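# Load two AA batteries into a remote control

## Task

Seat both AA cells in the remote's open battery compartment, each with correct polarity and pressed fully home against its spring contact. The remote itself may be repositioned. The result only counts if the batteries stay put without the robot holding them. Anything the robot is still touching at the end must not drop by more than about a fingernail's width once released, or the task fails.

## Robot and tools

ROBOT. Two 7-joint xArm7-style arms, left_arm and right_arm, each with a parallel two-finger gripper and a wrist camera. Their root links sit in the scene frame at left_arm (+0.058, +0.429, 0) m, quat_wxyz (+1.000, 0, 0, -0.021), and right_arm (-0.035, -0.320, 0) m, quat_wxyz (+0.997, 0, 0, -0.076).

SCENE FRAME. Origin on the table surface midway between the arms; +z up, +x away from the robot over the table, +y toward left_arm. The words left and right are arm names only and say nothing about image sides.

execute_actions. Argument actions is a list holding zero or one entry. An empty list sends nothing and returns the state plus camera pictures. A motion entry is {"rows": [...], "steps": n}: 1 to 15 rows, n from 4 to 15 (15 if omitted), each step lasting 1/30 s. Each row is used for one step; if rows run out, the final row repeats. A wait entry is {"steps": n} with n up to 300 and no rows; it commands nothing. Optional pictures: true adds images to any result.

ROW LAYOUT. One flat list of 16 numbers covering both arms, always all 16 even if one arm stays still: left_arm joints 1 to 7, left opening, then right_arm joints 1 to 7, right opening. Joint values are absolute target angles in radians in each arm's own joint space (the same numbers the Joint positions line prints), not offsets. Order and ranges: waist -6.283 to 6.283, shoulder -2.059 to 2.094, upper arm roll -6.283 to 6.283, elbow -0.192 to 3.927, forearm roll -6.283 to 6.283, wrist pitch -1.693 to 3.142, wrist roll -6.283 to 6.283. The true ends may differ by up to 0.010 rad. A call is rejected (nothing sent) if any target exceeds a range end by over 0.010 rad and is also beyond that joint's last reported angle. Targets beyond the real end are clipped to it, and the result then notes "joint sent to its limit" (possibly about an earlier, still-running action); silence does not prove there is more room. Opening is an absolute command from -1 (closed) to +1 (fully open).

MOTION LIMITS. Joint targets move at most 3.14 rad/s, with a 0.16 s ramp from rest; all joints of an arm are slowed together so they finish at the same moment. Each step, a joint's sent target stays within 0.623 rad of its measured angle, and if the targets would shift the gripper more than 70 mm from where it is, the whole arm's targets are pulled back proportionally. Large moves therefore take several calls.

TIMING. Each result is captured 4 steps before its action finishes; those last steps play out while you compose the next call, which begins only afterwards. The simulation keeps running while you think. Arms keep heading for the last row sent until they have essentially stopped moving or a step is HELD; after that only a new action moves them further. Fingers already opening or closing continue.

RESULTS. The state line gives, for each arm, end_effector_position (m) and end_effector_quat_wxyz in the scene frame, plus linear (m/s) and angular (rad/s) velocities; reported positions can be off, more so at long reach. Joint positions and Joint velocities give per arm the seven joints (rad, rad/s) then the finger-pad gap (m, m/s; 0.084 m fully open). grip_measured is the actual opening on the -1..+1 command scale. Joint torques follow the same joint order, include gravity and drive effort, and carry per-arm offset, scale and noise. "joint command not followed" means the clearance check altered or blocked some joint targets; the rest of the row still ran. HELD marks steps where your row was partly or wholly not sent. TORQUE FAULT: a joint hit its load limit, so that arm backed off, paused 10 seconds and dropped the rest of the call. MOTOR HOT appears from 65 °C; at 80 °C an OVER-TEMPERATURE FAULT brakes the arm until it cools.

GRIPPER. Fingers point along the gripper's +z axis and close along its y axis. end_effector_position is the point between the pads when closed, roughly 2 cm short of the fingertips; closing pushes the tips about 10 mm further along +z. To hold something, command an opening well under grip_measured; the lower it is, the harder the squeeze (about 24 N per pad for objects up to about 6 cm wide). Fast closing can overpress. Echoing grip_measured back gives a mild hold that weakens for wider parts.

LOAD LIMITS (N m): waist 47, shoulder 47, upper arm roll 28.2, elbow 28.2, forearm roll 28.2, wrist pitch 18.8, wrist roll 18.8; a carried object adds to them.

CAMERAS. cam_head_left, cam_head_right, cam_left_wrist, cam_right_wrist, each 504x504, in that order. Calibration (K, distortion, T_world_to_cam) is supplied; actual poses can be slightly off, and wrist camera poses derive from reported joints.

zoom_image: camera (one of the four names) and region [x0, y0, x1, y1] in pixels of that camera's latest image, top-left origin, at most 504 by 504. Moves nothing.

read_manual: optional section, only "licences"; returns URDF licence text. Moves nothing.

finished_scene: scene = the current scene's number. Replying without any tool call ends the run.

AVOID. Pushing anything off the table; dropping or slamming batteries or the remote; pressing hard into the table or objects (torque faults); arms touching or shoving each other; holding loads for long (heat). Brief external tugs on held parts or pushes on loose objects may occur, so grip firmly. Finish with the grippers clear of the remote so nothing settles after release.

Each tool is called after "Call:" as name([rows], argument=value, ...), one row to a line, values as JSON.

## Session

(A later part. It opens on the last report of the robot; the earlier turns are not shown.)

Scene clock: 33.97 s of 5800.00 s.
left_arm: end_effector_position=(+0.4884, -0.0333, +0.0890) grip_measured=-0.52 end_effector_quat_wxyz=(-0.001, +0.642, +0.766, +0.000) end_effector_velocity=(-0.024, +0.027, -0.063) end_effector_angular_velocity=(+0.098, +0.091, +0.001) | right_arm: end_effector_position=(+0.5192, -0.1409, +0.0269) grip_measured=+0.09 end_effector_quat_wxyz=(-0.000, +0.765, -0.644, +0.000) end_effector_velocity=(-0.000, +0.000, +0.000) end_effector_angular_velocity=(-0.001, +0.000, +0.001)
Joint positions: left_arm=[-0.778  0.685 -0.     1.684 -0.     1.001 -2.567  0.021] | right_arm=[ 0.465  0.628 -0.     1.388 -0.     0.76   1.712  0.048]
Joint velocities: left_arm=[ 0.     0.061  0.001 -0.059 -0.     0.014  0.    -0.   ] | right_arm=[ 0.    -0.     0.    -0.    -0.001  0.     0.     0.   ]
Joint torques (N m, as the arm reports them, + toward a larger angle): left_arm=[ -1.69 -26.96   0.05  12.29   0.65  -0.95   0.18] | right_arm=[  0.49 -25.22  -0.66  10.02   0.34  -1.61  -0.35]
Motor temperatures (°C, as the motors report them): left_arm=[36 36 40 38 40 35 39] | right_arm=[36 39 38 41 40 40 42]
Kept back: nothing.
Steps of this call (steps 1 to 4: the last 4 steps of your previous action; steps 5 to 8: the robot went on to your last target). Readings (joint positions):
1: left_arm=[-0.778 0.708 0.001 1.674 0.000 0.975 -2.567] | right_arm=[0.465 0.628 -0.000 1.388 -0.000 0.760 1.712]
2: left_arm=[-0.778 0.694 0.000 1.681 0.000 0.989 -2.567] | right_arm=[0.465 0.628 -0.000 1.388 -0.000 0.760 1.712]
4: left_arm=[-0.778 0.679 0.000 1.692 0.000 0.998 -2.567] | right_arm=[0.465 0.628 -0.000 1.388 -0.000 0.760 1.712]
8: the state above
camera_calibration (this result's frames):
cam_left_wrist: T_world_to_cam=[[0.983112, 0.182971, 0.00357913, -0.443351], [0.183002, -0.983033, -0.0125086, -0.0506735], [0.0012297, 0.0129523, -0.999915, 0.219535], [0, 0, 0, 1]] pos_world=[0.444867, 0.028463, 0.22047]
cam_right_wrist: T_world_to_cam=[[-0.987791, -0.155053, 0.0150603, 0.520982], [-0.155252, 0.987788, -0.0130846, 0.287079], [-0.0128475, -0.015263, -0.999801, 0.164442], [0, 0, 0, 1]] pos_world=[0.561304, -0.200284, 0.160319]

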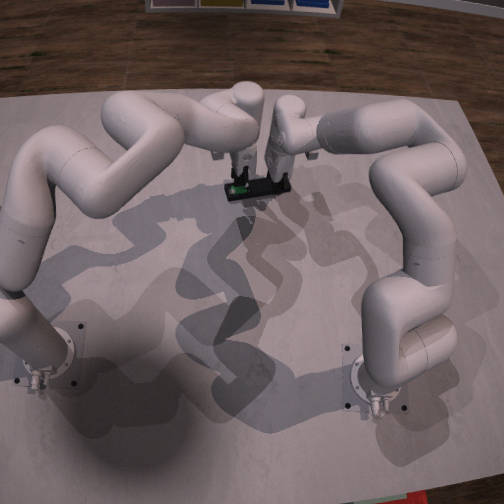

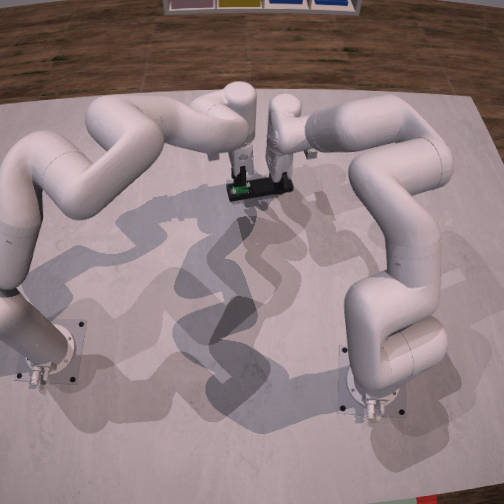

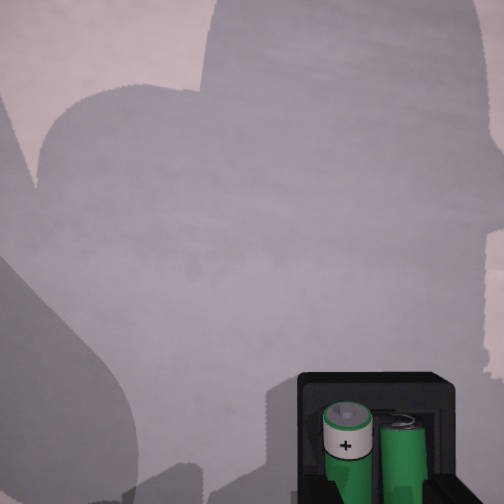

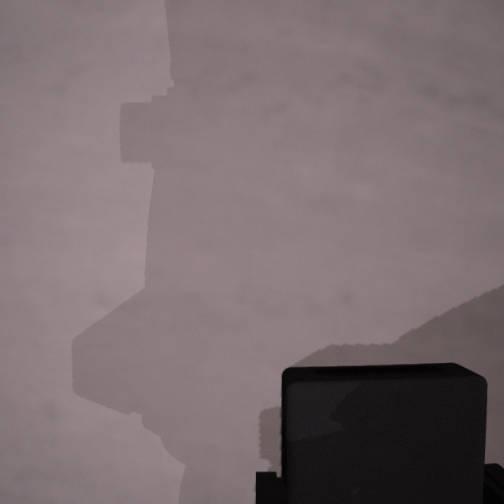

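Call:
execute_actions([
  {"rows":[[-0.77,0.655,0,1.64,0,0.985,-2.558,-0.7,0.465,0.628,0,1.388,0,0.760,1.712,-0.15],[-0.755,0.615,0,1.57,0,0.955,-2.545,-0.85,0.465,0.628,0,1.388,0,0.760,1.712,-0.15],[-0.745,0.58,0,1.51,0,0.93,-2.533,-1,0.465,0.628,0,1.388,0,0.760,1.712,-0.15],[-0.7366,0.5563,0,1.4739,0,0.9176,-2.5248,-1,0.465,0.628,0,1.388,0,0.760,1.712,-0.15],[-0.7366,0.5563,0,1.4739,0,0.9176,-2.5248,-1,0.465,0.628,0,1.388,0,0.760,1.712,-0.15],[-0.7366,0.566,0,1.4705,0,0.9045,-2.5248,-1,0.465,0.628,0,1.388,0,0.760,1.712,-0.15],[-0.7366,0.576,0,1.467,0,0.891,-2.5248,-1,0.465,0.628,0,1.388,0,0.760,1.712,-0.15],[-0.7366,0.586,0,1.4636,0,0.8776,-2.5248,-1,0.465,0.628,0,1.388,0,0.760,1.712,-0.15],[-0.7366,0.595,0,1.4605,0,0.8655,-2.5248,-1,0.465,0.628,0,1.388,0,0.760,1.712,-0.15],[-0.7366,0.603,0,1.4577,0,0.8547,-2.5248,-1,0.465,0.628,0,1.388,0,0.760,1.712,-0.15],[-0.7366,0.609,0,1.4556,0,0.8466,-2.5248,-1,0.465,0.628,0,1.388,0,0.760,1.712,-0.15],[-0.7366,0.6135,0,1.454,0,0.8405,-2.5248,-1,0.465,0.628,0,1.388,0,0.760,1.712,-0.15],[-0.7366,0.6168,0,1.4529,0,0.8361,-2.5248,-1,0.465,0.628,0,1.388,0,0.760,1.712,-0.15]],"steps":15},
])

Call:
execute_actions([
  {"rows":[[-0.7366,0.6168,0,1.4529,0,0.8361,-2.5248,-1,0.465,0.628,0,1.388,0,0.760,1.712,-0.15],[-0.7366,0.6168,0,1.4529,0,0.8361,-2.5248,-1,0.465,0.628,0,1.388,0,0.760,1.712,-0.15],[-0.7376,0.6193,0,1.4572,0,0.8379,-2.5258,-1,0.465,0.628,0,1.388,0,0.760,1.712,-0.15],[-0.7385,0.6219,0,1.4615,0,0.8397,-2.5267,-1,0.465,0.628,0,1.388,0,0.760,1.712,-0.15],[-0.7395,0.6244,0,1.4659,0,0.8414,-2.5277,-1,0.465,0.628,0,1.388,0,0.760,1.712,-0.15],[-0.7404,0.627,0,1.4702,0,0.8432,-2.5286,-1,0.465,0.628,0,1.388,0,0.760,1.712,-0.15],[-0.7414,0.6295,0,1.4745,0,0.845,-2.5296,-1,0.465,0.628,0,1.388,0,0.760,1.712,-0.15],[-0.7423,0.6321,0,1.4788,0,0.8468,-2.5305,-1,0.465,0.628,0,1.388,0,0.760,1.712,-0.15],[-0.7433,0.6346,0,1.4832,0,0.8486,-2.5315,-1,0.465,0.628,0,1.388,0,0.760,1.712,-0.15],[-0.7442,0.6372,0,1.4875,0,0.8504,-2.5324,-1,0.465,0.628,0,1.388,0,0.760,1.712,-0.15],[-0.7452,0.6397,0,1.4918,0,0.8521,-2.5334,-1,0.465,0.628,0,1.388,0,0.760,1.712,-0.15],[-0.7461,0.6423,0,1.4962,0,0.8539,-2.5343,-1,0.465,0.628,0,1.388,0,0.760,1.712,-0.15],[-0.7471,0.6448,0,1.5005,0,0.8557,-2.5353,-1,0.465,0.628,0,1.388,0,0.760,1.712,-0.15],[-0.748,0.6474,0,1.5048,0,0.8575,-2.5362,-1,0.465,0.628,0,1.388,0,0.760,1.712,-0.15]],"steps":15},
])

Call:
execute_actions([
  {"steps":8},
], pictures=true)

Scene clock: 35.63 s of 5800.00 s.
left_arm: end_effector_position=(+0.4840, +0.0125, +0.0681) grip_measured=-1.00 end_effector_quat_wxyz=(+0.001, +0.641, +0.768, +0.001) end_effector_velocity=(-0.082, -0.015, -0.239) end_effector_angular_velocity=(+0.084, +0.143, -0.102) | right_arm: end_effector_position=(+0.5192, -0.1409, +0.0269) grip_measured=+0.09 end_effector_quat_wxyz=(-0.000, +0.765, -0.644, +0.000) end_effector_velocity=(-0.000, -0.000, -0.000) end_effector_angular_velocity=(+0.001, +0.001, -0.002)
Joint positions: left_arm=[-0.734  0.592  0.003  1.463  0.     0.868 -2.525  0.   ] | right_arm=[ 0.465  0.628 -0.     1.388 -0.     0.76   1.712  0.048]
Joint velocities: left_arm=[-0.044  0.341 -0.069 -0.157 -0.003 -0.338  0.002  0.   ] | right_arm=[-0.001  0.    -0.    -0.     0.001  0.     0.     0.   ]
Joint torques (N m, as the arm reports them, + toward a larger angle): left_arm=[ -2.4  -25.05  -0.25  11.5    0.5   -0.89   0.19] | right_arm=[  0.51 -25.31  -0.66  10.07   0.3   -1.66  -0.37]
Motor temperatures (°C, as the motors report them): left_arm=[36 36 40 38 40 35 39] | right_arm=[36 40 38 41 40 40 42]
Steps of this call (steps 1 to 30: the robot went on to your last target; steps 31 to 39: nothing new was sent; steps 40 to 50: the first 11 steps of this action). Readings (joint positions):
40: left_arm=[-0.778 0.684 -0.000 1.685 0.000 1.001 -2.566] | right_arm=[0.465 0.628 -0.000 1.388 -0.000 0.760 1.712]
41: left_arm=[-0.777 0.680 -0.000 1.679 -0.000 0.998 -2.565] | right_arm=[0.465 0.628 -0.000 1.388 -0.000 0.760 1.712]
43: left_arm=[-0.768 0.644 -0.003 1.617 -0.000 0.973 -2.553] | right_arm=[0.465 0.628 -0.000 1.388 -0.000 0.760 1.712]
47: left_arm=[-0.735 0.565 0.004 1.479 0.000 0.908 -2.527] | right_arm=[0.465 0.628 -0.000 1.388 -0.000 0.760 1.712]
50: the state above

Scene clock: 36.13 s of 5800.00 s.
left_arm: end_effector_position=(+0.4821, +0.0039, +0.0521) grip_measured=-1.00 end_effector_quat_wxyz=(+0.000, +0.643, +0.766, -0.000) end_effector_velocity=(+0.003, -0.029, -0.003) end_effector_angular_velocity=(+0.005, +0.004, -0.003) | right_arm: end_effector_position=(+0.5192, -0.1409, +0.0269) grip_measured=+0.09 end_effector_quat_wxyz=(-0.000, +0.765, -0.644, -0.000) end_effector_velocity=(-0.000, +0.000, +0.000) end_effector_angular_velocity=(+0.000, -0.000, -0.001)
Joint positions: left_arm=[-0.744  0.635 -0.     1.484 -0.     0.849 -2.532  0.   ] | right_arm=[ 0.465  0.628 -0.     1.388 -0.     0.76   1.712  0.048]
Joint velocities: left_arm=[-0.03   0.08  -0.001  0.126  0.002  0.053 -0.029  0.   ] | right_arm=[ 0.    -0.    -0.    -0.     0.    -0.     0.001  0.   ]
Joint torques (N m, as the arm reports them, + toward a larger angle): left_arm=[ -1.56 -23.81   0.3   11.07   0.65  -1.05   0.15] | right_arm=[  0.38 -25.28  -0.65  10.08   0.39  -1.66  -0.41]
Motor temperatures (°C, as the motors report them): left_arm=[36 36 40 38 40 35 39] | right_arm=[36 40 38 41 40 40 42]
Steps of this call (steps 1 to 4: the last 4 steps of your previous action; steps 5 to 15: the first 11 steps of this action). Readings (joint positions):
5: left_arm=[-0.738 0.620 -0.002 1.451 -0.000 0.838 -2.525] | right_arm=[0.465 0.628 -0.000 1.388 -0.000 0.760 1.712]
6: left_arm=[-0.738 0.619 -0.001 1.452 -0.000 0.837 -2.525] | right_arm=[0.465 0.628 -0.000 1.388 -0.000 0.760 1.712]
8: left_arm=[-0.737 0.618 0.000 1.456 0.000 0.837 -2.525] | right_arm=[0.465 0.628 -0.000 1.388 -0.000 0.760 1.712]
12: left_arm=[-0.740 0.626 0.000 1.472 0.000 0.843 -2.529] | right_arm=[0.465 0.628 -0.000 1.388 -0.000 0.760 1.712]
15: the state above

Scene clock: 36.40 s of 5800.00 s.
left_arm: end_effector_position=(+0.4832, -0.0000, +0.0517) grip_measured=-1.00 end_effector_quat_wxyz=(-0.001, +0.642, +0.767, +0.000) end_effector_velocity=(+0.001, -0.002, +0.002) end_effector_angular_velocity=(-0.004, -0.003, +0.000) | right_arm: end_effector_position=(+0.5193, -0.1414, +0.0269) grip_measured=+0.09 end_effector_quat_wxyz=(+0.000, +0.765, -0.644, +0.000) end_effector_velocity=(-0.000, +0.001, -0.000) end_effector_angular_velocity=(-0.000, -0.000, +0.001)
Joint positions: left_arm=[-0.748  0.647  0.     1.504  0.     0.858 -2.536  0.   ] | right_arm=[ 0.465  0.628 -0.001  1.388 -0.     0.76   1.712  0.048]
Joint velocities: left_arm=[-0.    -0.001 -0.     0.004 -0.001 -0.    -0.001  0.   ] | right_arm=[ 0.001  0.     0.001  0.    -0.001  0.     0.001  0.   ]
Joint torques (N m, as the arm reports them, + toward a larger angle): left_arm=[ -2.77 -23.99  -0.5   11.09   0.57  -1.29   0.14] | right_arm=[  1.6  -25.16   0.26  10.18   0.52  -1.71  -0.36]
Motor temperatures (°C, as the motors report them): left_arm=[36 36 40 38 40 35 39] | right_arm=[36 40 38 41 40 40 42]
Kept back: nothing.
Steps of this call (steps 1 to 4: the last 4 steps of your previous action; steps 5 to 8: the robot went on to your last target). Readings (joint positions):
1: left_arm=[-0.745 0.637 -0.000 1.488 -0.000 0.850 -2.532] | right_arm=[0.465 0.628 -0.000 1.388 -0.000 0.760 1.712]
2: left_arm=[-0.745 0.640 -0.000 1.492 0.000 0.852 -2.533] | right_arm=[0.465 0.628 -0.000 1.388 -0.000 0.760 1.712]
4: left_arm=[-0.747 0.645 0.000 1.500 0.000 0.856 -2.535] | right_arm=[0.465 0.628 -0.000 1.388 -0.000 0.760 1.712]
8: the state above
camera_calibration (this result's frames):
cam_left_wrist: T_world_to_cam=[[0.982984, 0.183638, 0.00437264, -0.44414], [0.183678, -0.982914, -0.0119165, -0.0178529], [0.00210961, 0.0125169, -0.999919, 0.181386], [0, 0, 0, 1]] pos_world=[0.439479, 0.061743, 0.1831]
cam_right_wrist: T_world_to_cam=[[-0.987904, -0.154336, 0.0150314, 0.521223], [-0.15454, 0.987894, -0.0135266, 0.287327], [-0.0127618, -0.0156859, -0.999796, 0.164329], [0, 0, 0, 1]] pos_world=[0.561419, -0.200827, 0.160348]

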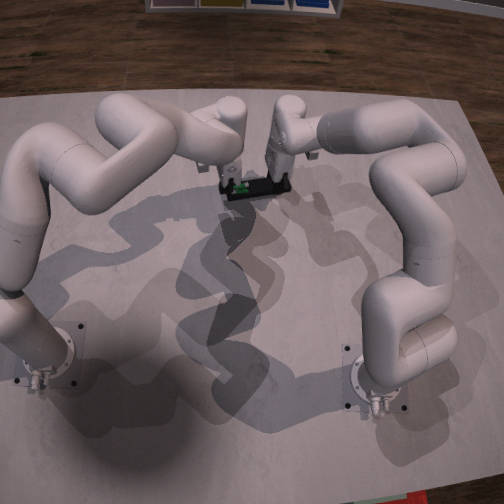

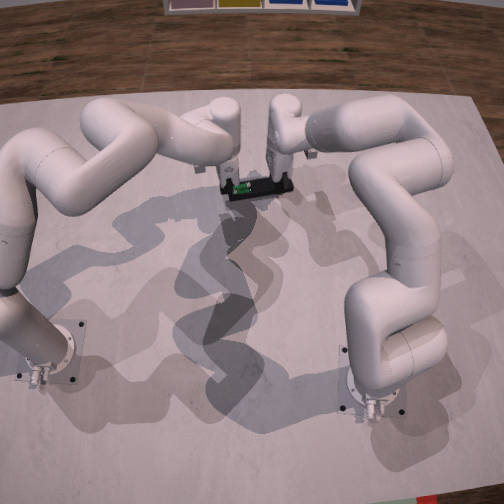

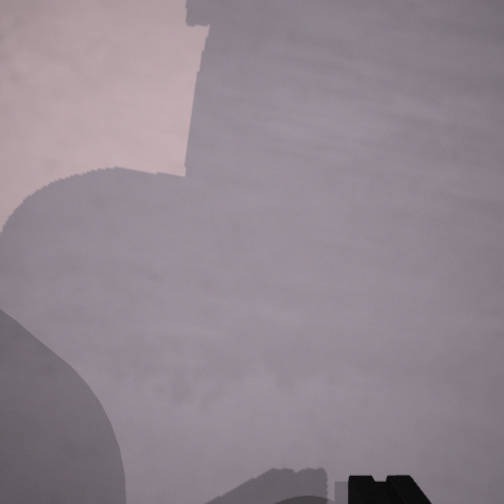

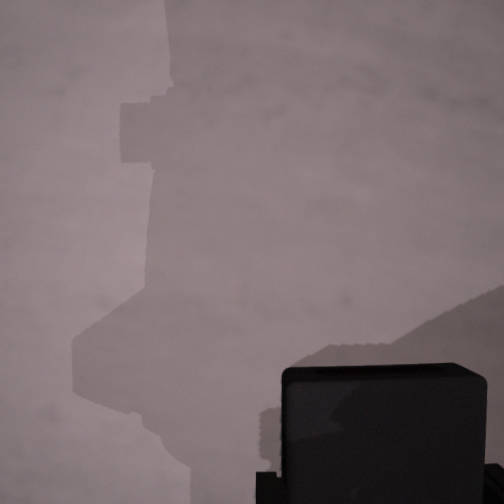

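Call:
execute_actions([
  {"rows":[[-0.7486,0.6489,0,1.5074,0,0.8586,-2.5368,-1,0.465,0.628,0,1.388,0,0.760,1.712,-0.15],[-0.7492,0.6505,0,1.51,0,0.8596,-2.5374,-1,0.465,0.628,0,1.388,0,0.760,1.712,-0.15],[-0.7497,0.652,0,1.5126,0,0.8607,-2.5379,-1,0.465,0.628,0,1.388,0,0.760,1.712,-0.15],[-0.7503,0.6535,0,1.5152,0,0.8618,-2.5385,-1,0.465,0.628,0,1.388,0,0.760,1.712,-0.15],[-0.7509,0.6551,0,1.5178,0,0.8628,-2.5391,-1,0.465,0.628,0,1.388,0,0.760,1.712,-0.15],[-0.7514,0.6566,0,1.5204,0,0.8639,-2.5396,-1,0.465,0.628,0,1.388,0,0.760,1.712,-0.15],[-0.752,0.6581,0,1.523,0,0.865,-2.5402,-1,0.465,0.628,0,1.388,0,0.760,1.712,-0.15],[-0.7526,0.6597,0,1.5256,0,0.866,-2.5408,-1,0.465,0.628,0,1.388,0,0.760,1.712,-0.15],[-0.7531,0.6612,0,1.5282,0,0.8671,-2.5413,-1,0.465,0.628,0,1.388,0,0.760,1.712,-0.15],[-0.7537,0.6627,0,1.5308,0,0.8682,-2.5419,-1,0.465,0.628,0,1.388,0,0.760,1.712,-0.15]],"steps":15},
], pictures=true)

Call:
zoom_image(camera="cam_head_right", region=[215,165,295,215])

Scene clock: 37.17 s of 5800.00 s.
left_arm: end_effector_position=(+0.4842, -0.0050, +0.0516) grip_measured=-1.00 end_effector_quat_wxyz=(-0.001, +0.642, +0.767, +0.000) end_effector_velocity=(+0.003, -0.014, -0.000) end_effector_angular_velocity=(-0.001, -0.003, -0.003) | right_arm: end_effector_position=(+0.5194, -0.1415, +0.0269) grip_measured=+0.09 end_effector_quat_wxyz=(+0.000, +0.765, -0.644, +0.000) end_effector_velocity=(+0.001, -0.005, -0.000) end_effector_angular_velocity=(-0.003, -0.000, -0.007)
Joint positions: left_arm=[-0.753  0.661  0.001  1.528  0.     0.868 -2.541  0.   ] | right_arm=[ 0.465  0.628 -0.001  1.388 -0.     0.76   1.712  0.048]
Joint velocities: left_arm=[-0.014  0.038  0.001  0.064  0.001  0.023 -0.011  0.   ] | right_arm=[-0.003 -0.    -0.005 -0.001  0.     0.    -0.001  0.   ]
Joint torques (N m, as the arm reports them, + toward a larger angle): left_arm=[ -4.51 -24.42  -2.08  11.61   0.31  -1.57   0.19] | right_arm=[  4.38 -25.02   3.01  10.11   1.    -1.76  -0.39]
Motor temperatures (°C, as the motors report them): left_arm=[36 36 40 38 40 35 39] | right_arm=[36 40 38 41 40 40 42]
Steps of this call (steps 1 to 12: the robot went on to your last target; steps 13 to 23: the first 11 steps of this action). Readings (joint positions):
13: left_arm=[-0.748 0.647 0.000 1.505 0.000 0.858 -2.536] | right_arm=[0.465 0.628 -0.000 1.388 -0.000 0.760 1.712]
14: left_arm=[-0.748 0.648 0.000 1.506 0.000 0.858 -2.537] | right_arm=[0.465 0.628 -0.000 1.388 -0.000 0.760 1.712]
16: left_arm=[-0.749 0.651 0.000 1.510 0.000 0.860 -2.537] | right_arm=[0.465 0.628 -0.000 1.388 -0.000 0.760 1.712]
20: left_arm=[-0.751 0.657 0.001 1.520 0.000 0.865 -2.540] | right_arm=[0.465 0.628 -0.000 1.388 -0.000 0.760 1.712]
23: the state above
camera_calibration (this result's frames):
cam_left_wrist: T_world_to_cam=[[0.982902, 0.184079, 0.00433222, -0.444168], [0.184119, -0.982824, -0.0125081, -0.0230985], [0.00195532, 0.0130919, -0.999912, 0.181358], [0, 0, 0, 1]] pos_world=[0.440472, 0.0566858, 0.182977]
cam_right_wrist: T_world_to_cam=[[-0.98793, -0.154172, 0.0150286, 0.521274], [-0.154378, 0.987918, -0.0136401, 0.287366], [-0.0127441, -0.0157956, -0.999794, 0.164303], [0, 0, 0, 1]] pos_world=[0.561438, -0.200933, 0.160355]

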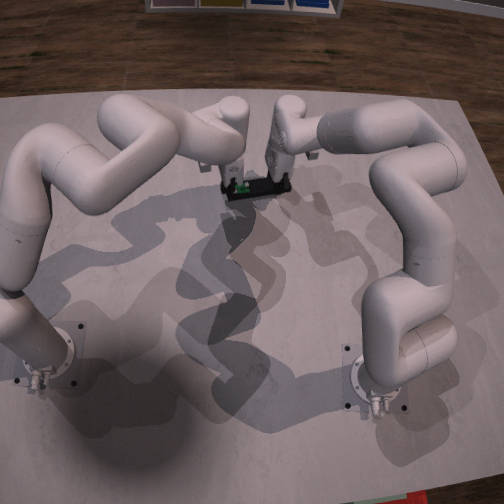

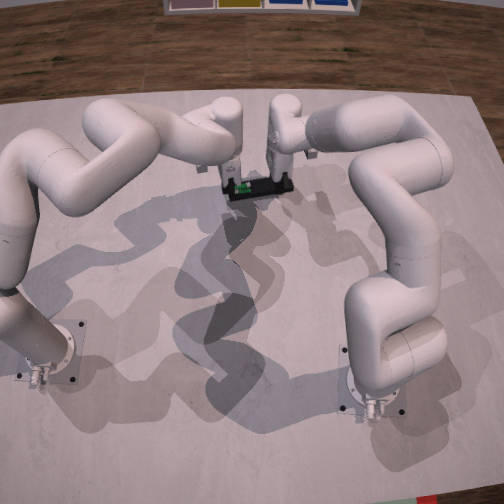

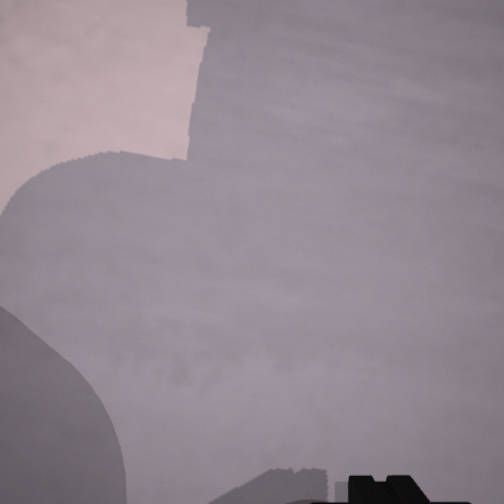

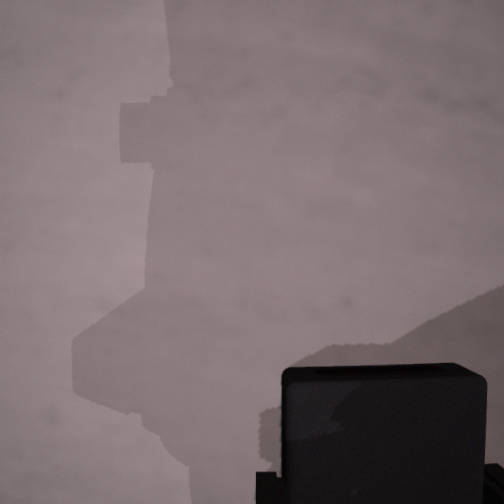

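Region (215, 165, 295, 215) of cam_head_right's 504x504 image, scaled by 6.300, with more detail than that image has; it fills the top 315 rows of this view, and the rest is white.

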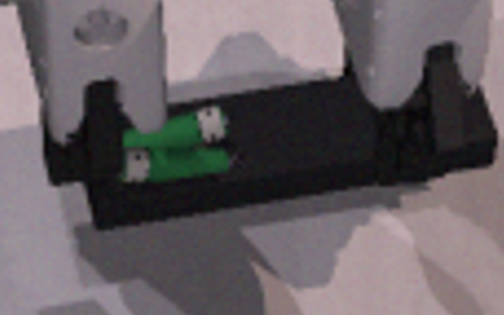

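Call:
execute_actions([
  {"rows":[[-0.7543,0.6644,0,1.5337,0,0.8694,-2.5425,-1,0.465,0.628,0,1.388,0,0.760,1.712,-0.15],[-0.755,0.6661,0,1.5366,0,0.8706,-2.5432,-1,0.465,0.628,0,1.388,0,0.760,1.712,-0.15],[-0.7556,0.6678,0,1.5395,0,0.8718,-2.5438,-1,0.465,0.628,0,1.388,0,0.760,1.712,-0.15],[-0.7556,0.6678,0,1.5395,0,0.8718,-2.5438,-1,0.465,0.628,0,1.388,0,0.760,1.712,-0.15],[-0.7556,0.6691,0,1.5391,0,0.8701,-2.5438,-1,0.465,0.628,0,1.388,0,0.760,1.712,-0.15],[-0.7556,0.6704,0,1.5387,0,0.8684,-2.5438,-1,0.465,0.628,0,1.388,0,0.760,1.712,-0.15],[-0.7556,0.6717,0,1.5383,0,0.8667,-2.5438,-1,0.465,0.628,0,1.388,0,0.760,1.712,-0.15],[-0.7556,0.673,0,1.5379,0,0.865,-2.5438,-1,0.465,0.628,0,1.388,0,0.760,1.712,-0.15],[-0.7556,0.6743,0,1.5375,0,0.8633,-2.5438,-1,0.465,0.628,0,1.388,0,0.760,1.712,-0.15],[-0.7556,0.6756,0,1.5371,0,0.8616,-2.5438,-1,0.465,0.628,0,1.388,0,0.760,1.712,-0.15],[-0.7556,0.6769,0,1.5367,0,0.8599,-2.5438,-1,0.465,0.628,0,1.388,0,0.760,1.712,-0.15],[-0.7556,0.6782,0,1.5363,0,0.8582,-2.5438,-1,0.465,0.628,0,1.388,0,0.760,1.712,-0.15],[-0.7556,0.6795,0,1.5359,0,0.8565,-2.5438,-1,0.465,0.628,0,1.388,0,0.760,1.712,-0.15],[-0.7556,0.6808,0,1.5355,0,0.8548,-2.5438,-1,0.465,0.628,0,1.388,0,0.760,1.712,-0.15],[-0.7556,0.682,0,1.5351,0,0.8531,-2.5438,-1,0.465,0.628,0,1.388,0,0.760,1.712,-0.15]],"steps":15},
])

Call:
execute_actions([
  {"steps":8},
], pictures=true)

Call:
zoom_image(camera="cam_head_right", region=[215,165,295,215])

Scene clock: 38.07 s of 5800.00 s.
left_arm: end_effector_position=(+0.4846, -0.0071, +0.0471) grip_measured=-1.00 end_effector_quat_wxyz=(-0.001, +0.642, +0.767, +0.001) end_effector_velocity=(-0.002, +0.002, -0.029) end_effector_angular_velocity=(+0.005, +0.005, +0.001) | right_arm: end_effector_position=(+0.5193, -0.1414, +0.0269) grip_measured=+0.09 end_effector_quat_wxyz=(+0.000, +0.765, -0.644, +0.000) end_effector_velocity=(-0.001, -0.000, -0.001) end_effector_angular_velocity=(-0.002, +0.001, +0.003)
Joint positions: left_arm=[-0.755  0.675  0.001  1.537  0.     0.864 -2.544  0.   ] | right_arm=[ 0.465  0.628 -0.001  1.388 -0.     0.76   1.712  0.048]
Joint velocities: left_arm=[-0.001  0.043  0.001 -0.017 -0.001 -0.053 -0.     0.   ] | right_arm=[ 0.001  0.    -0.001 -0.001 -0.001 -0.    -0.002  0.   ]
Joint torques (N m, as the arm reports them, + toward a larger angle): left_arm=[ -7.12 -25.4   -4.01  12.87  -0.16  -2.37   0.16] | right_arm=[  8.03 -24.89   6.72  10.23   1.58  -1.92  -0.28]
Motor temperatures (°C, as the motors report them): left_arm=[36 36 40 38 40 35 39] | right_arm=[36 40 38 41 40 40 42]
Steps of this call (steps 1 to 4: the last 4 steps of your previous action; steps 5 to 15: the robot went on to your last target; step 16: nothing new was sent; steps 17 to 27: the first 11 steps of this action). Readings (joint positions):
17: left_arm=[-0.754 0.663 0.000 1.531 0.000 0.868 -2.542] | right_arm=[0.465 0.628 -0.001 1.388 -0.000 0.760 1.712]
18: left_arm=[-0.754 0.663 0.000 1.532 0.000 0.869 -2.542] | right_arm=[0.465 0.628 -0.001 1.388 -0.000 0.760 1.712]
20: left_arm=[-0.755 0.666 0.000 1.537 0.000 0.871 -2.543] | right_arm=[0.465 0.628 -0.001 1.388 -0.000 0.760 1.712]
24: left_arm=[-0.755 0.670 0.001 1.538 0.000 0.869 -2.544] | right_arm=[0.465 0.628 -0.001 1.388 -0.000 0.760 1.712]
27: the state above

Scene clock: 38.33 s of 5800.00 s.
left_arm: end_effector_position=(+0.4854, -0.0078, +0.0444) grip_measured=-1.00 end_effector_quat_wxyz=(+0.001, +0.642, +0.767, +0.000) end_effector_velocity=(-0.000, -0.000, -0.001) end_effector_angular_velocity=(-0.001, -0.001, -0.002) | right_arm: end_effector_position=(+0.5195, -0.1421, +0.0269) grip_measured=+0.09 end_effector_quat_wxyz=(+0.000, +0.764, -0.645, +0.000) end_effector_velocity=(-0.000, +0.001, -0.000) end_effector_angular_velocity=(-0.000, +0.000, +0.001)
Joint positions: left_arm=[-0.755  0.68   0.001  1.536  0.     0.854 -2.544  0.   ] | right_arm=[ 0.464  0.628 -0.001  1.388 -0.     0.76   1.712  0.048]
Joint velocities: left_arm=[ 0.     0.001 -0.001 -0.001  0.001 -0.003  0.001  0.   ] | right_arm=[ 0.001  0.     0.001 -0.001 -0.001 -0.     0.001  0.   ]
Joint torques (N m, as the arm reports them, + toward a larger angle): left_arm=[ -9.5  -22.04  -5.44  11.86  -0.36  -2.73   0.11] | right_arm=[ 10.32 -24.75   8.7   10.28   1.89  -2.23  -0.31]
Motor temperatures (°C, as the motors report them): left_arm=[36 36 40 38 40 36 39] | right_arm=[36 40 38 41 40 40 42]
Kept back: nothing.
Steps of this call (steps 1 to 4: the last 4 steps of your previous action; steps 5 to 8: the robot went on to your last target). Readings (joint positions):
1: left_arm=[-0.755 0.676 0.001 1.536 0.000 0.862 -2.544] | right_arm=[0.465 0.628 -0.001 1.388 -0.000 0.760 1.712]
2: left_arm=[-0.755 0.677 0.001 1.536 0.000 0.860 -2.544] | right_arm=[0.465 0.628 -0.001 1.388 -0.000 0.760 1.712]
4: left_arm=[-0.755 0.679 0.001 1.536 0.000 0.857 -2.544] | right_arm=[0.465 0.628 -0.001 1.388 -0.000 0.760 1.712]
8: the state above
camera_calibration (this result's frames):
cam_left_wrist: T_world_to_cam=[[0.982805, 0.184534, 0.00648597, -0.444824], [0.184592, -0.982767, -0.00975076, -0.0265513], [0.00457484, 0.0107804, -0.999931, 0.172954], [0, 0, 0, 1]] pos_world=[0.441285, 0.0541272, 0.175568]
cam_right_wrist: T_world_to_cam=[[-0.988045, -0.153414, 0.0151819, 0.521458], [-0.153627, 0.98803, -0.0140116, 0.287548], [-0.0128505, -0.0161764, -0.999787, 0.164288], [0, 0, 0, 1]] pos_world=[0.56151, -0.201449, 0.160365]

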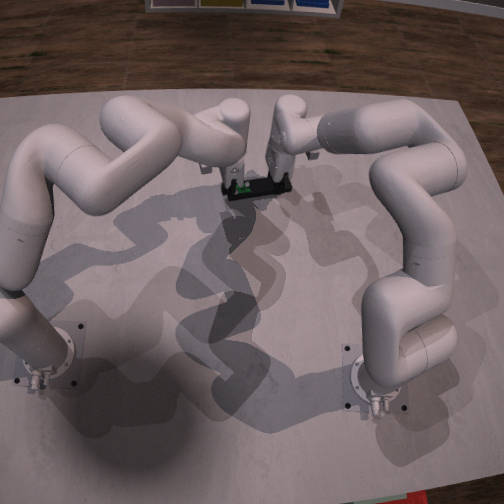

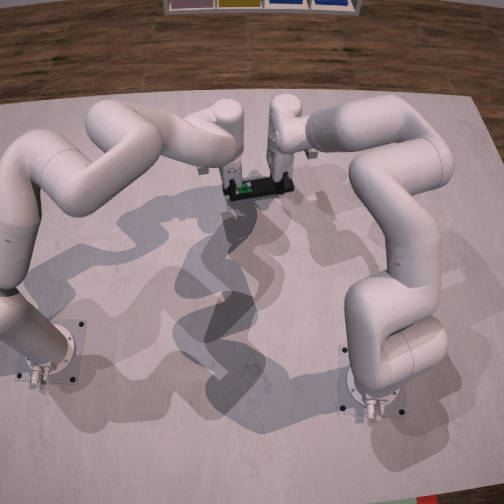

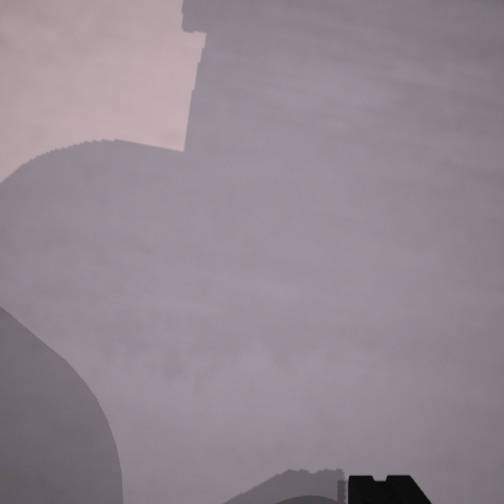

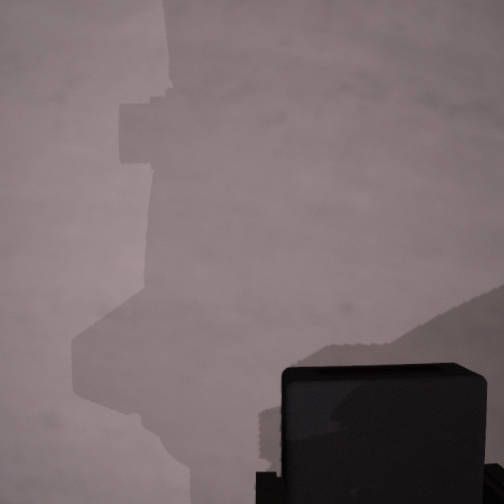

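Region (215, 165, 295, 215) of cam_head_right's 504x504 image, scaled by 6.300, with more detail than that image has; it fills the top 315 rows of this view, and the rest is white.

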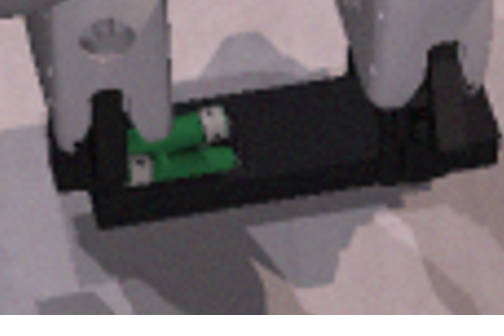

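Call:
execute_actions([
  {"rows":[[-0.7551,0.6795,0,1.5334,0,0.8539,-2.5433,-1,0.465,0.628,0,1.388,0,0.760,1.712,-0.15],[-0.7541,0.677,0,1.5291,0,0.8521,-2.5423,-1,0.465,0.628,0,1.388,0,0.760,1.712,-0.15],[-0.7532,0.6744,0,1.5248,0,0.8504,-2.5414,-1,0.465,0.628,0,1.388,0,0.760,1.712,-0.15],[-0.7522,0.6719,0,1.5204,0,0.8485,-2.5404,-1,0.465,0.628,0,1.388,0,0.760,1.712,-0.15],[-0.7513,0.6693,0,1.5161,0,0.8468,-2.5395,-1,0.465,0.628,0,1.388,0,0.760,1.712,-0.15],[-0.7503,0.6668,0,1.5118,0,0.845,-2.5385,-1,0.465,0.628,0,1.388,0,0.760,1.712,-0.15],[-0.7494,0.6642,0,1.5074,0,0.8432,-2.5376,-1,0.465,0.628,0,1.388,0,0.760,1.712,-0.15],[-0.7484,0.6617,0,1.5031,0,0.8414,-2.5366,-1,0.465,0.628,0,1.388,0,0.760,1.712,-0.15],[-0.7475,0.6591,0,1.4988,0,0.8397,-2.5357,-1,0.465,0.628,0,1.388,0,0.760,1.712,-0.15],[-0.7465,0.6566,0,1.4944,0,0.8378,-2.5347,-1,0.465,0.628,0,1.388,0,0.760,1.712,-0.15],[-0.7456,0.654,0,1.4901,0,0.8361,-2.5338,-1,0.465,0.628,0,1.388,0,0.760,1.712,-0.15],[-0.7446,0.6515,0,1.4858,0,0.8343,-2.5328,-1,0.465,0.628,0,1.388,0,0.760,1.712,-0.15],[-0.7437,0.646,0,1.4825,0,0.8365,-2.5319,-1,0.465,0.628,0,1.388,0,0.760,1.712,-0.15],[-0.7437,0.638,0,1.485,0,0.847,-2.5319,-1,0.465,0.628,0,1.388,0,0.760,1.712,-0.15],[-0.7437,0.625,0,1.489,0,0.864,-2.5319,-1,0.465,0.628,0,1.388,0,0.760,1.712,-0.15]],"steps":15},
])

Scene clock: 39.07 s of 5800.00 s.
left_arm: end_effector_position=(+0.4817, -0.0021, +0.0441) grip_measured=-1.00 end_effector_quat_wxyz=(+0.001, +0.643, +0.765, -0.001) end_effector_velocity=(-0.008, +0.029, -0.001) end_effector_angular_velocity=(+0.004, +0.004, -0.006) | right_arm: end_effector_position=(+0.5183, -0.1381, +0.0269) grip_measured=+0.09 end_effector_quat_wxyz=(-0.001, +0.766, -0.643, -0.001) end_effector_velocity=(-0.002, +0.006, -0.001) end_effector_angular_velocity=(+0.004, +0.001, +0.005)
Joint positions: left_arm=[-0.749  0.66  -0.003  1.499 -0.001  0.838 -2.536  0.   ] | right_arm=[0.467 0.628 0.003 1.388 0.    0.76  1.712 0.048]
Joint velocities: left_arm=[ 0.026 -0.077 -0.003 -0.132  0.002 -0.05   0.028  0.   ] | right_arm=[ 0.004  0.001  0.007 -0.     0.001 -0.002  0.003 -0.   ]
Joint torques (N m, as the arm reports them, + toward a larger angle): left_arm=[ -4.96 -21.63  -2.71   9.36   0.27  -0.99   0.2 ] | right_arm=[  6.17 -24.87   5.21  10.44   1.55  -2.25  -0.15]
Motor temperatures (°C, as the motors report them): left_arm=[36 36 40 38 40 36 39] | right_arm=[36 40 38 41 40 40 42]
Steps of this call (steps 1 to 11: the robot went on to your last target; steps 12 to 22: the first 11 steps of this action). Readings (joint positions):
12: left_arm=[-0.755 0.681 0.001 1.536 0.000 0.853 -2.544] | right_arm=[0.464 0.628 -0.001 1.388 -0.000 0.760 1.712]
13: left_arm=[-0.755 0.680 0.001 1.535 0.000 0.853 -2.544] | right_arm=[0.464 0.628 -0.001 1.388 -0.000 0.760 1.712]
15: left_arm=[-0.754 0.677 -0.000 1.530 -0.000 0.850 -2.542] | right_arm=[0.465 0.628 -0.001 1.388 -0.000 0.760 1.712]
19: left_arm=[-0.751 0.667 -0.002 1.513 -0.000 0.843 -2.539] | right_arm=[0.466 0.628 0.002 1.388 0.000 0.760 1.712]
22: the state above

Call:
execute_actions([
  {"rows":[[-0.7437,0.61,0,1.492,0,0.882,-2.5319,-1,0.465,0.628,0,1.388,0,0.760,1.712,-0.15],[-0.7437,0.59,0,1.497,0,0.907,-2.5319,-1,0.465,0.628,0,1.388,0,0.760,1.712,-0.15],[-0.74,0.57,0,1.49,0,0.92,-2.528,-1,0.465,0.628,0,1.388,0,0.760,1.712,-0.15],[-0.7366,0.5563,0,1.4739,0,0.9176,-2.5248,-1,0.465,0.628,0,1.388,0,0.760,1.712,-0.15]],"steps":12},
])

Call:
execute_actions([
  {"steps":6},
], pictures=true)

Call:
zoom_image(camera="cam_head_right", region=[215,165,295,215])

Scene clock: 39.60 s of 5800.00 s.
left_arm: end_effector_position=(+0.4837, +0.0089, +0.0951) grip_measured=-1.00 end_effector_quat_wxyz=(+0.006, +0.642, +0.767, -0.000) end_effector_velocity=(+0.008, +0.026, +0.002) end_effector_angular_velocity=(+0.023, +0.006, +0.028) | right_arm: end_effector_position=(+0.5190, -0.1403, +0.0269) grip_measured=+0.09 end_effector_quat_wxyz=(-0.000, +0.765, -0.644, -0.000) end_effector_velocity=(+0.000, -0.002, -0.001) end_effector_angular_velocity=(-0.003, +0.001, -0.000)
Joint positions: left_arm=[-0.737  0.552  0.     1.48  -0.     0.916 -2.525  0.   ] | right_arm=[0.465 0.628 0.001 1.388 0.    0.76  1.712 0.048]
Joint velocities: left_arm=[ 0.02  -0.029  0.02  -0.034  0.001  0.015  0.008  0.   ] | right_arm=[-0.001  0.    -0.002 -0.001 -0.002  0.    -0.001 -0.   ]
Joint torques (N m, as the arm reports them, + toward a larger angle): left_arm=[ -4.41 -17.09  -1.05   8.36   0.54  -0.48   0.04] | right_arm=[ -0.24 -25.26  -1.35  10.16   0.28  -1.68  -0.36]
Motor temperatures (°C, as the motors report them): left_arm=[36 36 40 38 40 36 39] | right_arm=[36 40 38 41 40 40 42]
Steps of this call (steps 1 to 4: the last 4 steps of your previous action; steps 5 to 8: the robot went on to your last target; steps 9 to 16: the first 8 steps of this action). Readings (joint positions):
9: left_arm=[-0.745 0.624 -0.002 1.491 -0.000 0.863 -2.532] | right_arm=[0.467 0.628 0.004 1.388 0.001 0.759 1.712]
10: left_arm=[-0.745 0.621 -0.002 1.491 -0.000 0.870 -2.532] | right_arm=[0.467 0.628 0.003 1.388 0.001 0.760 1.712]
12: left_arm=[-0.744 0.599 -0.001 1.489 -0.000 0.900 -2.531] | right_arm=[0.466 0.628 0.002 1.388 0.000 0.760 1.712]
16: the state above

Scene clock: 39.80 s of 5800.00 s.
left_arm: end_effector_position=(+0.4798, +0.0117, +0.0880) grip_measured=-1.00 end_effector_quat_wxyz=(-0.002, +0.643, +0.766, +0.000) end_effector_velocity=(+0.003, -0.007, +0.010) end_effector_angular_velocity=(-0.016, -0.017, -0.007) | right_arm: end_effector_position=(+0.5191, -0.1406, +0.0269) grip_measured=+0.09 end_effector_quat_wxyz=(-0.000, +0.765, -0.644, -0.000) end_effector_velocity=(+0.000, -0.002, -0.000) end_effector_angular_velocity=(-0.001, +0.001, -0.001)
Joint positions: left_arm=[-0.737  0.558 -0.     1.472 -0.     0.918 -2.525  0.   ] | right_arm=[0.465 0.628 0.    1.388 0.    0.76  1.712 0.048]
Joint velocities: left_arm=[-0.003 -0.007 -0.003  0.014  0.003 -0.003 -0.     0.   ] | right_arm=[-0.001 -0.    -0.002 -0.001  0.     0.    -0.001 -0.   ]
Joint torques (N m, as the arm reports them, + toward a larger angle): left_arm=[ -1.51 -24.04   0.15  11.21   0.49  -0.89   0.13] | right_arm=[ -0.26 -25.25  -1.53  10.19   0.34  -1.63  -0.34]
Motor temperatures (°C, as the motors report them): left_arm=[36 36 40 38 40 36 39] | right_arm=[36 40 38 41 40 40 42]
Kept back: nothing.
Steps of this call (steps 1 to 4: the last 4 steps of your previous action; steps 5 to 6: the robot went on to your last target). Readings (joint positions):
1: left_arm=[-0.736 0.552 0.001 1.478 0.000 0.916 -2.525] | right_arm=[0.465 0.628 0.001 1.388 0.000 0.760 1.712]
2: left_arm=[-0.736 0.554 0.001 1.476 0.000 0.917 -2.525] | right_arm=[0.465 0.628 0.000 1.388 0.000 0.760 1.712]
4: left_arm=[-0.737 0.558 0.000 1.472 -0.000 0.918 -2.525] | right_arm=[0.465 0.628 0.000 1.388 0.000 0.760 1.712]
6: the state above
camera_calibration (this result's frames):
cam_left_wrist: T_world_to_cam=[[0.983206, 0.182491, 0.0020025, -0.44298], [0.182501, -0.983103, -0.0142135, -0.00445916], [-0.000625161, 0.0143402, -0.999897, 0.218761], [0, 0, 0, 1]] pos_world=[0.436491, 0.0733189, 0.219562]
cam_right_wrist: T_world_to_cam=[[-0.987745, -0.155348, 0.0150858, 0.52088], [-0.155546, 0.987744, -0.0129281, 0.286988], [-0.0128926, -0.0151162, -0.999803, 0.164484], [0, 0, 0, 1]] pos_world=[0.561257, -0.200067, 0.160304]

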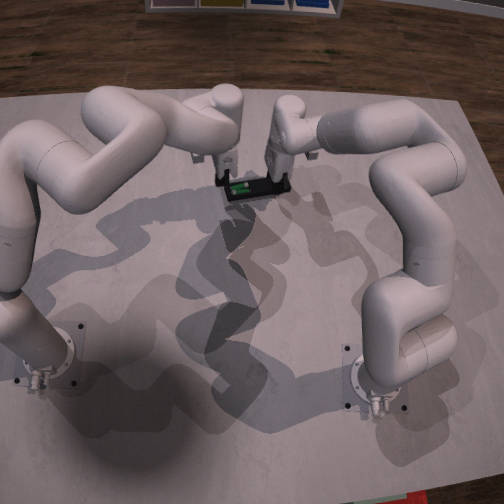

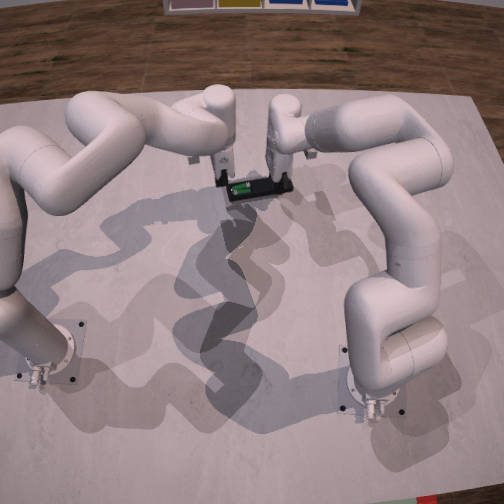

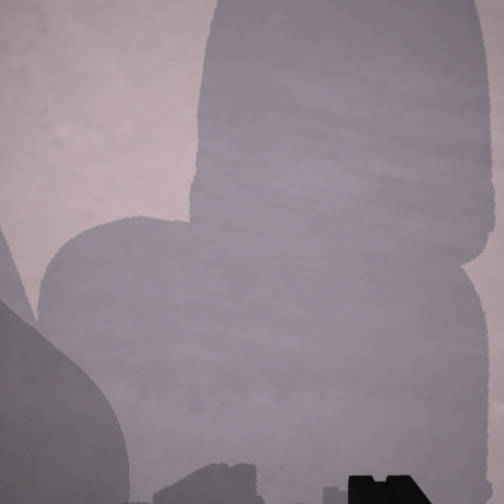

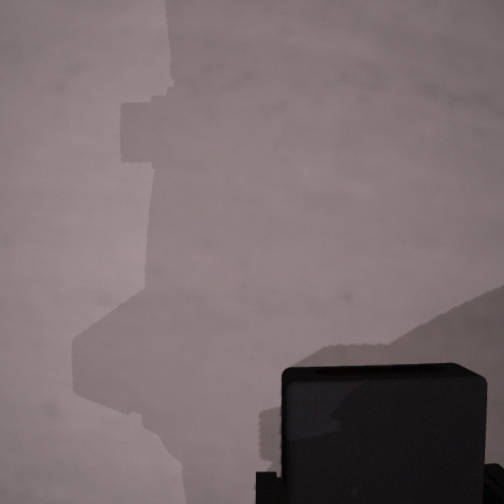

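Region (215, 165, 295, 215) of cam_head_right's 504x504 image, scaled by 6.300, with more detail than that image has; it fills the top 315 rows of this view, and the rest is white.

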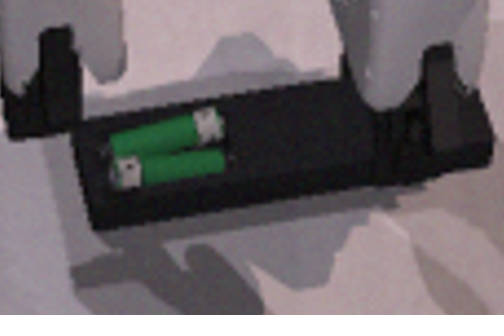

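Call:
execute_actions([
  {"rows":[[-0.745,0.59,0,1.53,0,0.94,-2.533,-1,0.465,0.628,0,1.388,0,0.760,1.712,-0.15],[-0.755,0.635,0,1.605,0,0.97,-2.543,-1,0.465,0.628,0,1.388,0,0.760,1.712,-0.15],[-0.765,0.68,0,1.68,0,1.0,-2.553,-1,0.465,0.628,0,1.388,0,0.760,1.712,-0.15],[-0.773,0.72,0,1.745,0,1.025,-2.561,-1,0.465,0.628,0,1.388,0,0.760,1.712,-0.15],[-0.778,0.745,0,1.79,0,1.045,-2.566,-1,0.465,0.628,0,1.388,0,0.760,1.712,-0.15],[-0.781,0.760,0,1.8145,0,1.0545,-2.5692,-1,0.465,0.628,0,1.388,0,0.760,1.712,-0.15]],"steps":15},
])

Call:
execute_actions([
  {"steps":6},
], pictures=true)

Scene clock: 40.77 s of 5800.00 s.
left_arm: end_effector_position=(+0.4975, -0.0515, +0.0879) grip_measured=-1.00 end_effector_quat_wxyz=(-0.002, +0.645, +0.764, -0.001) end_effector_velocity=(+0.013, +0.012, -0.001) end_effector_angular_velocity=(+0.037, +0.009, +0.034) | right_arm: end_effector_position=(+0.5192, -0.1408, +0.0269) grip_measured=+0.09 end_effector_quat_wxyz=(-0.000, +0.765, -0.644, -0.000) end_effector_velocity=(+0.000, -0.000, -0.000) end_effector_angular_velocity=(+0.000, -0.000, +0.000)
Joint positions: left_arm=[-0.784  0.761 -0.004  1.811 -0.     1.052 -2.569  0.   ] | right_arm=[0.465 0.628 0.    1.388 0.    0.76  1.712 0.048]
Joint velocities: left_arm=[ 0.005  0.03   0.024  0.057  0.002  0.06  -0.013  0.   ] | right_arm=[ 0.     0.    -0.     0.     0.    -0.    -0.001 -0.   ]
Joint torques (N m, as the arm reports them, + toward a larger angle): left_arm=[  4.4  -29.26   2.43  11.51   0.77  -1.02   0.22] | right_arm=[ -0.43 -25.02  -1.53  10.12   0.31  -1.69  -0.39]
Motor temperatures (°C, as the motors report them): left_arm=[36 36 40 38 40 36 39] | right_arm=[36 40 38 41 40 40 42]
Steps of this call (steps 1 to 15: the robot went on to your last target; steps 16 to 18: nothing new was sent; steps 19 to 29: the first 11 steps of this action). Readings (joint positions):
19: left_arm=[-0.737 0.556 0.000 1.474 -0.000 0.918 -2.525] | right_arm=[0.465 0.628 0.000 1.388 0.000 0.760 1.712]
20: left_arm=[-0.737 0.560 0.000 1.481 0.000 0.921 -2.526] | right_arm=[0.465 0.628 0.000 1.388 0.000 0.760 1.712]
22: left_arm=[-0.745 0.597 0.002 1.544 0.000 0.948 -2.535] | right_arm=[0.465 0.628 0.000 1.388 0.000 0.760 1.712]
26: left_arm=[-0.776 0.731 -0.001 1.766 -0.000 1.032 -2.563] | right_arm=[0.465 0.628 0.000 1.388 0.000 0.760 1.712]
29: the state above

Scene clock: 40.97 s of 5800.00 s.
left_arm: end_effector_position=(+0.5027, -0.0482, +0.0908) grip_measured=-1.00 end_effector_quat_wxyz=(+0.001, +0.641, +0.767, +0.001) end_effector_velocity=(-0.008, -0.007, -0.000) end_effector_angular_velocity=(-0.005, +0.007, -0.012) | right_arm: end_effector_position=(+0.5192, -0.1408, +0.0269) grip_measured=+0.09 end_effector_quat_wxyz=(-0.000, +0.765, -0.644, -0.000) end_effector_velocity=(+0.000, +0.000, -0.000) end_effector_angular_velocity=(+0.001, +0.000, -0.001)
Joint positions: left_arm=[-0.78   0.758  0.002  1.814  0.     1.054 -2.569  0.   ] | right_arm=[0.465 0.628 0.    1.388 0.    0.76  1.712 0.048]
Joint velocities: left_arm=[-0.006  0.002 -0.011  0.002 -0.001  0.001 -0.001  0.   ] | right_arm=[-0.     0.     0.     0.001  0.001  0.    -0.    -0.   ]
Joint torques (N m, as the arm reports them, + toward a larger angle): left_arm=[ -2.83 -25.07  -0.83  11.05   0.55  -0.84   0.08] | right_arm=[ -0.52 -25.28  -1.59  10.11   0.31  -1.61  -0.29]
Motor temperatures (°C, as the motors report them): left_arm=[36 36 40 38 40 36 39] | right_arm=[36 40 38 41 40 40 42]
Kept back: nothing.
Steps of this call (steps 1 to 4: the last 4 steps of your previous action; steps 5 to 6: the robot went on to your last target). Readings (joint positions):
1: left_arm=[-0.783 0.761 -0.003 1.812 -0.000 1.054 -2.569] | right_arm=[0.465 0.628 0.000 1.388 0.000 0.760 1.712]
2: left_arm=[-0.782 0.761 -0.001 1.813 -0.000 1.054 -2.569] | right_arm=[0.465 0.628 0.000 1.388 0.000 0.760 1.712]
4: left_arm=[-0.780 0.759 0.001 1.814 0.000 1.054 -2.569] | right_arm=[0.465 0.628 0.000 1.388 0.000 0.760 1.712]
6: the state above
camera_calibration (this result's frames):
cam_left_wrist: T_world_to_cam=[[0.982614, 0.185554, 0.00627511, -0.454503], [0.185612, -0.982567, -0.0104705, -0.0694248], [0.00422287, 0.0114532, -0.999925, 0.219925], [0, 0, 0, 1]] pos_world=[0.458558, 0.0136014, 0.222034]
cam_right_wrist: T_world_to_cam=[[-0.987789, -0.155068, 0.0150753, 0.520972], [-0.155267, 0.987786, -0.0130728, 0.287072], [-0.012864, -0.0152539, -0.999801, 0.164448], [0, 0, 0, 1]] pos_world=[0.561299, -0.200271, 0.160314]

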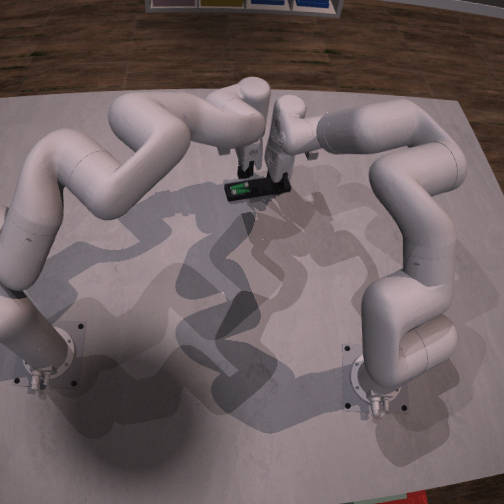

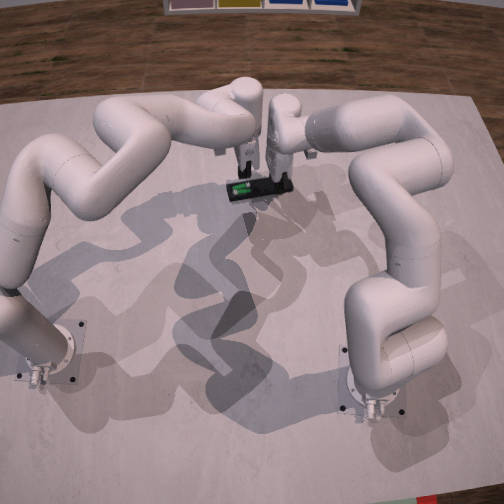

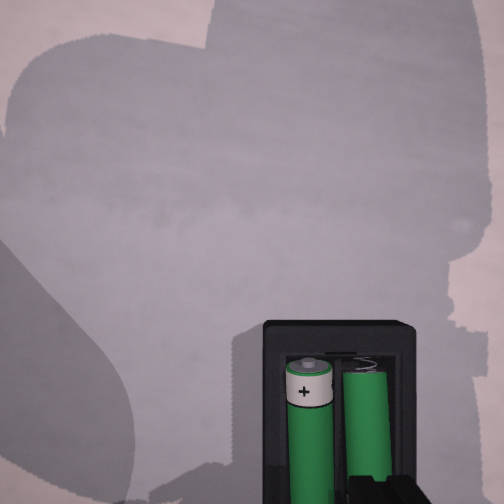

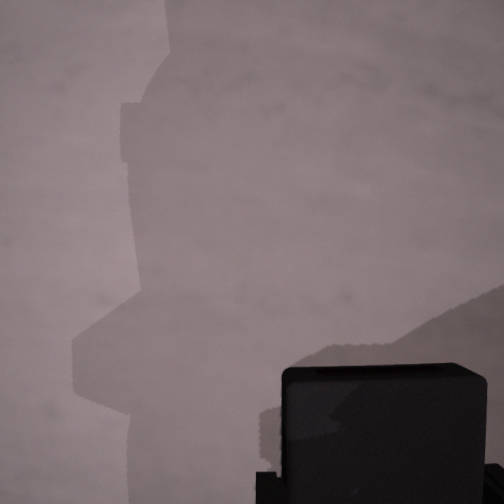

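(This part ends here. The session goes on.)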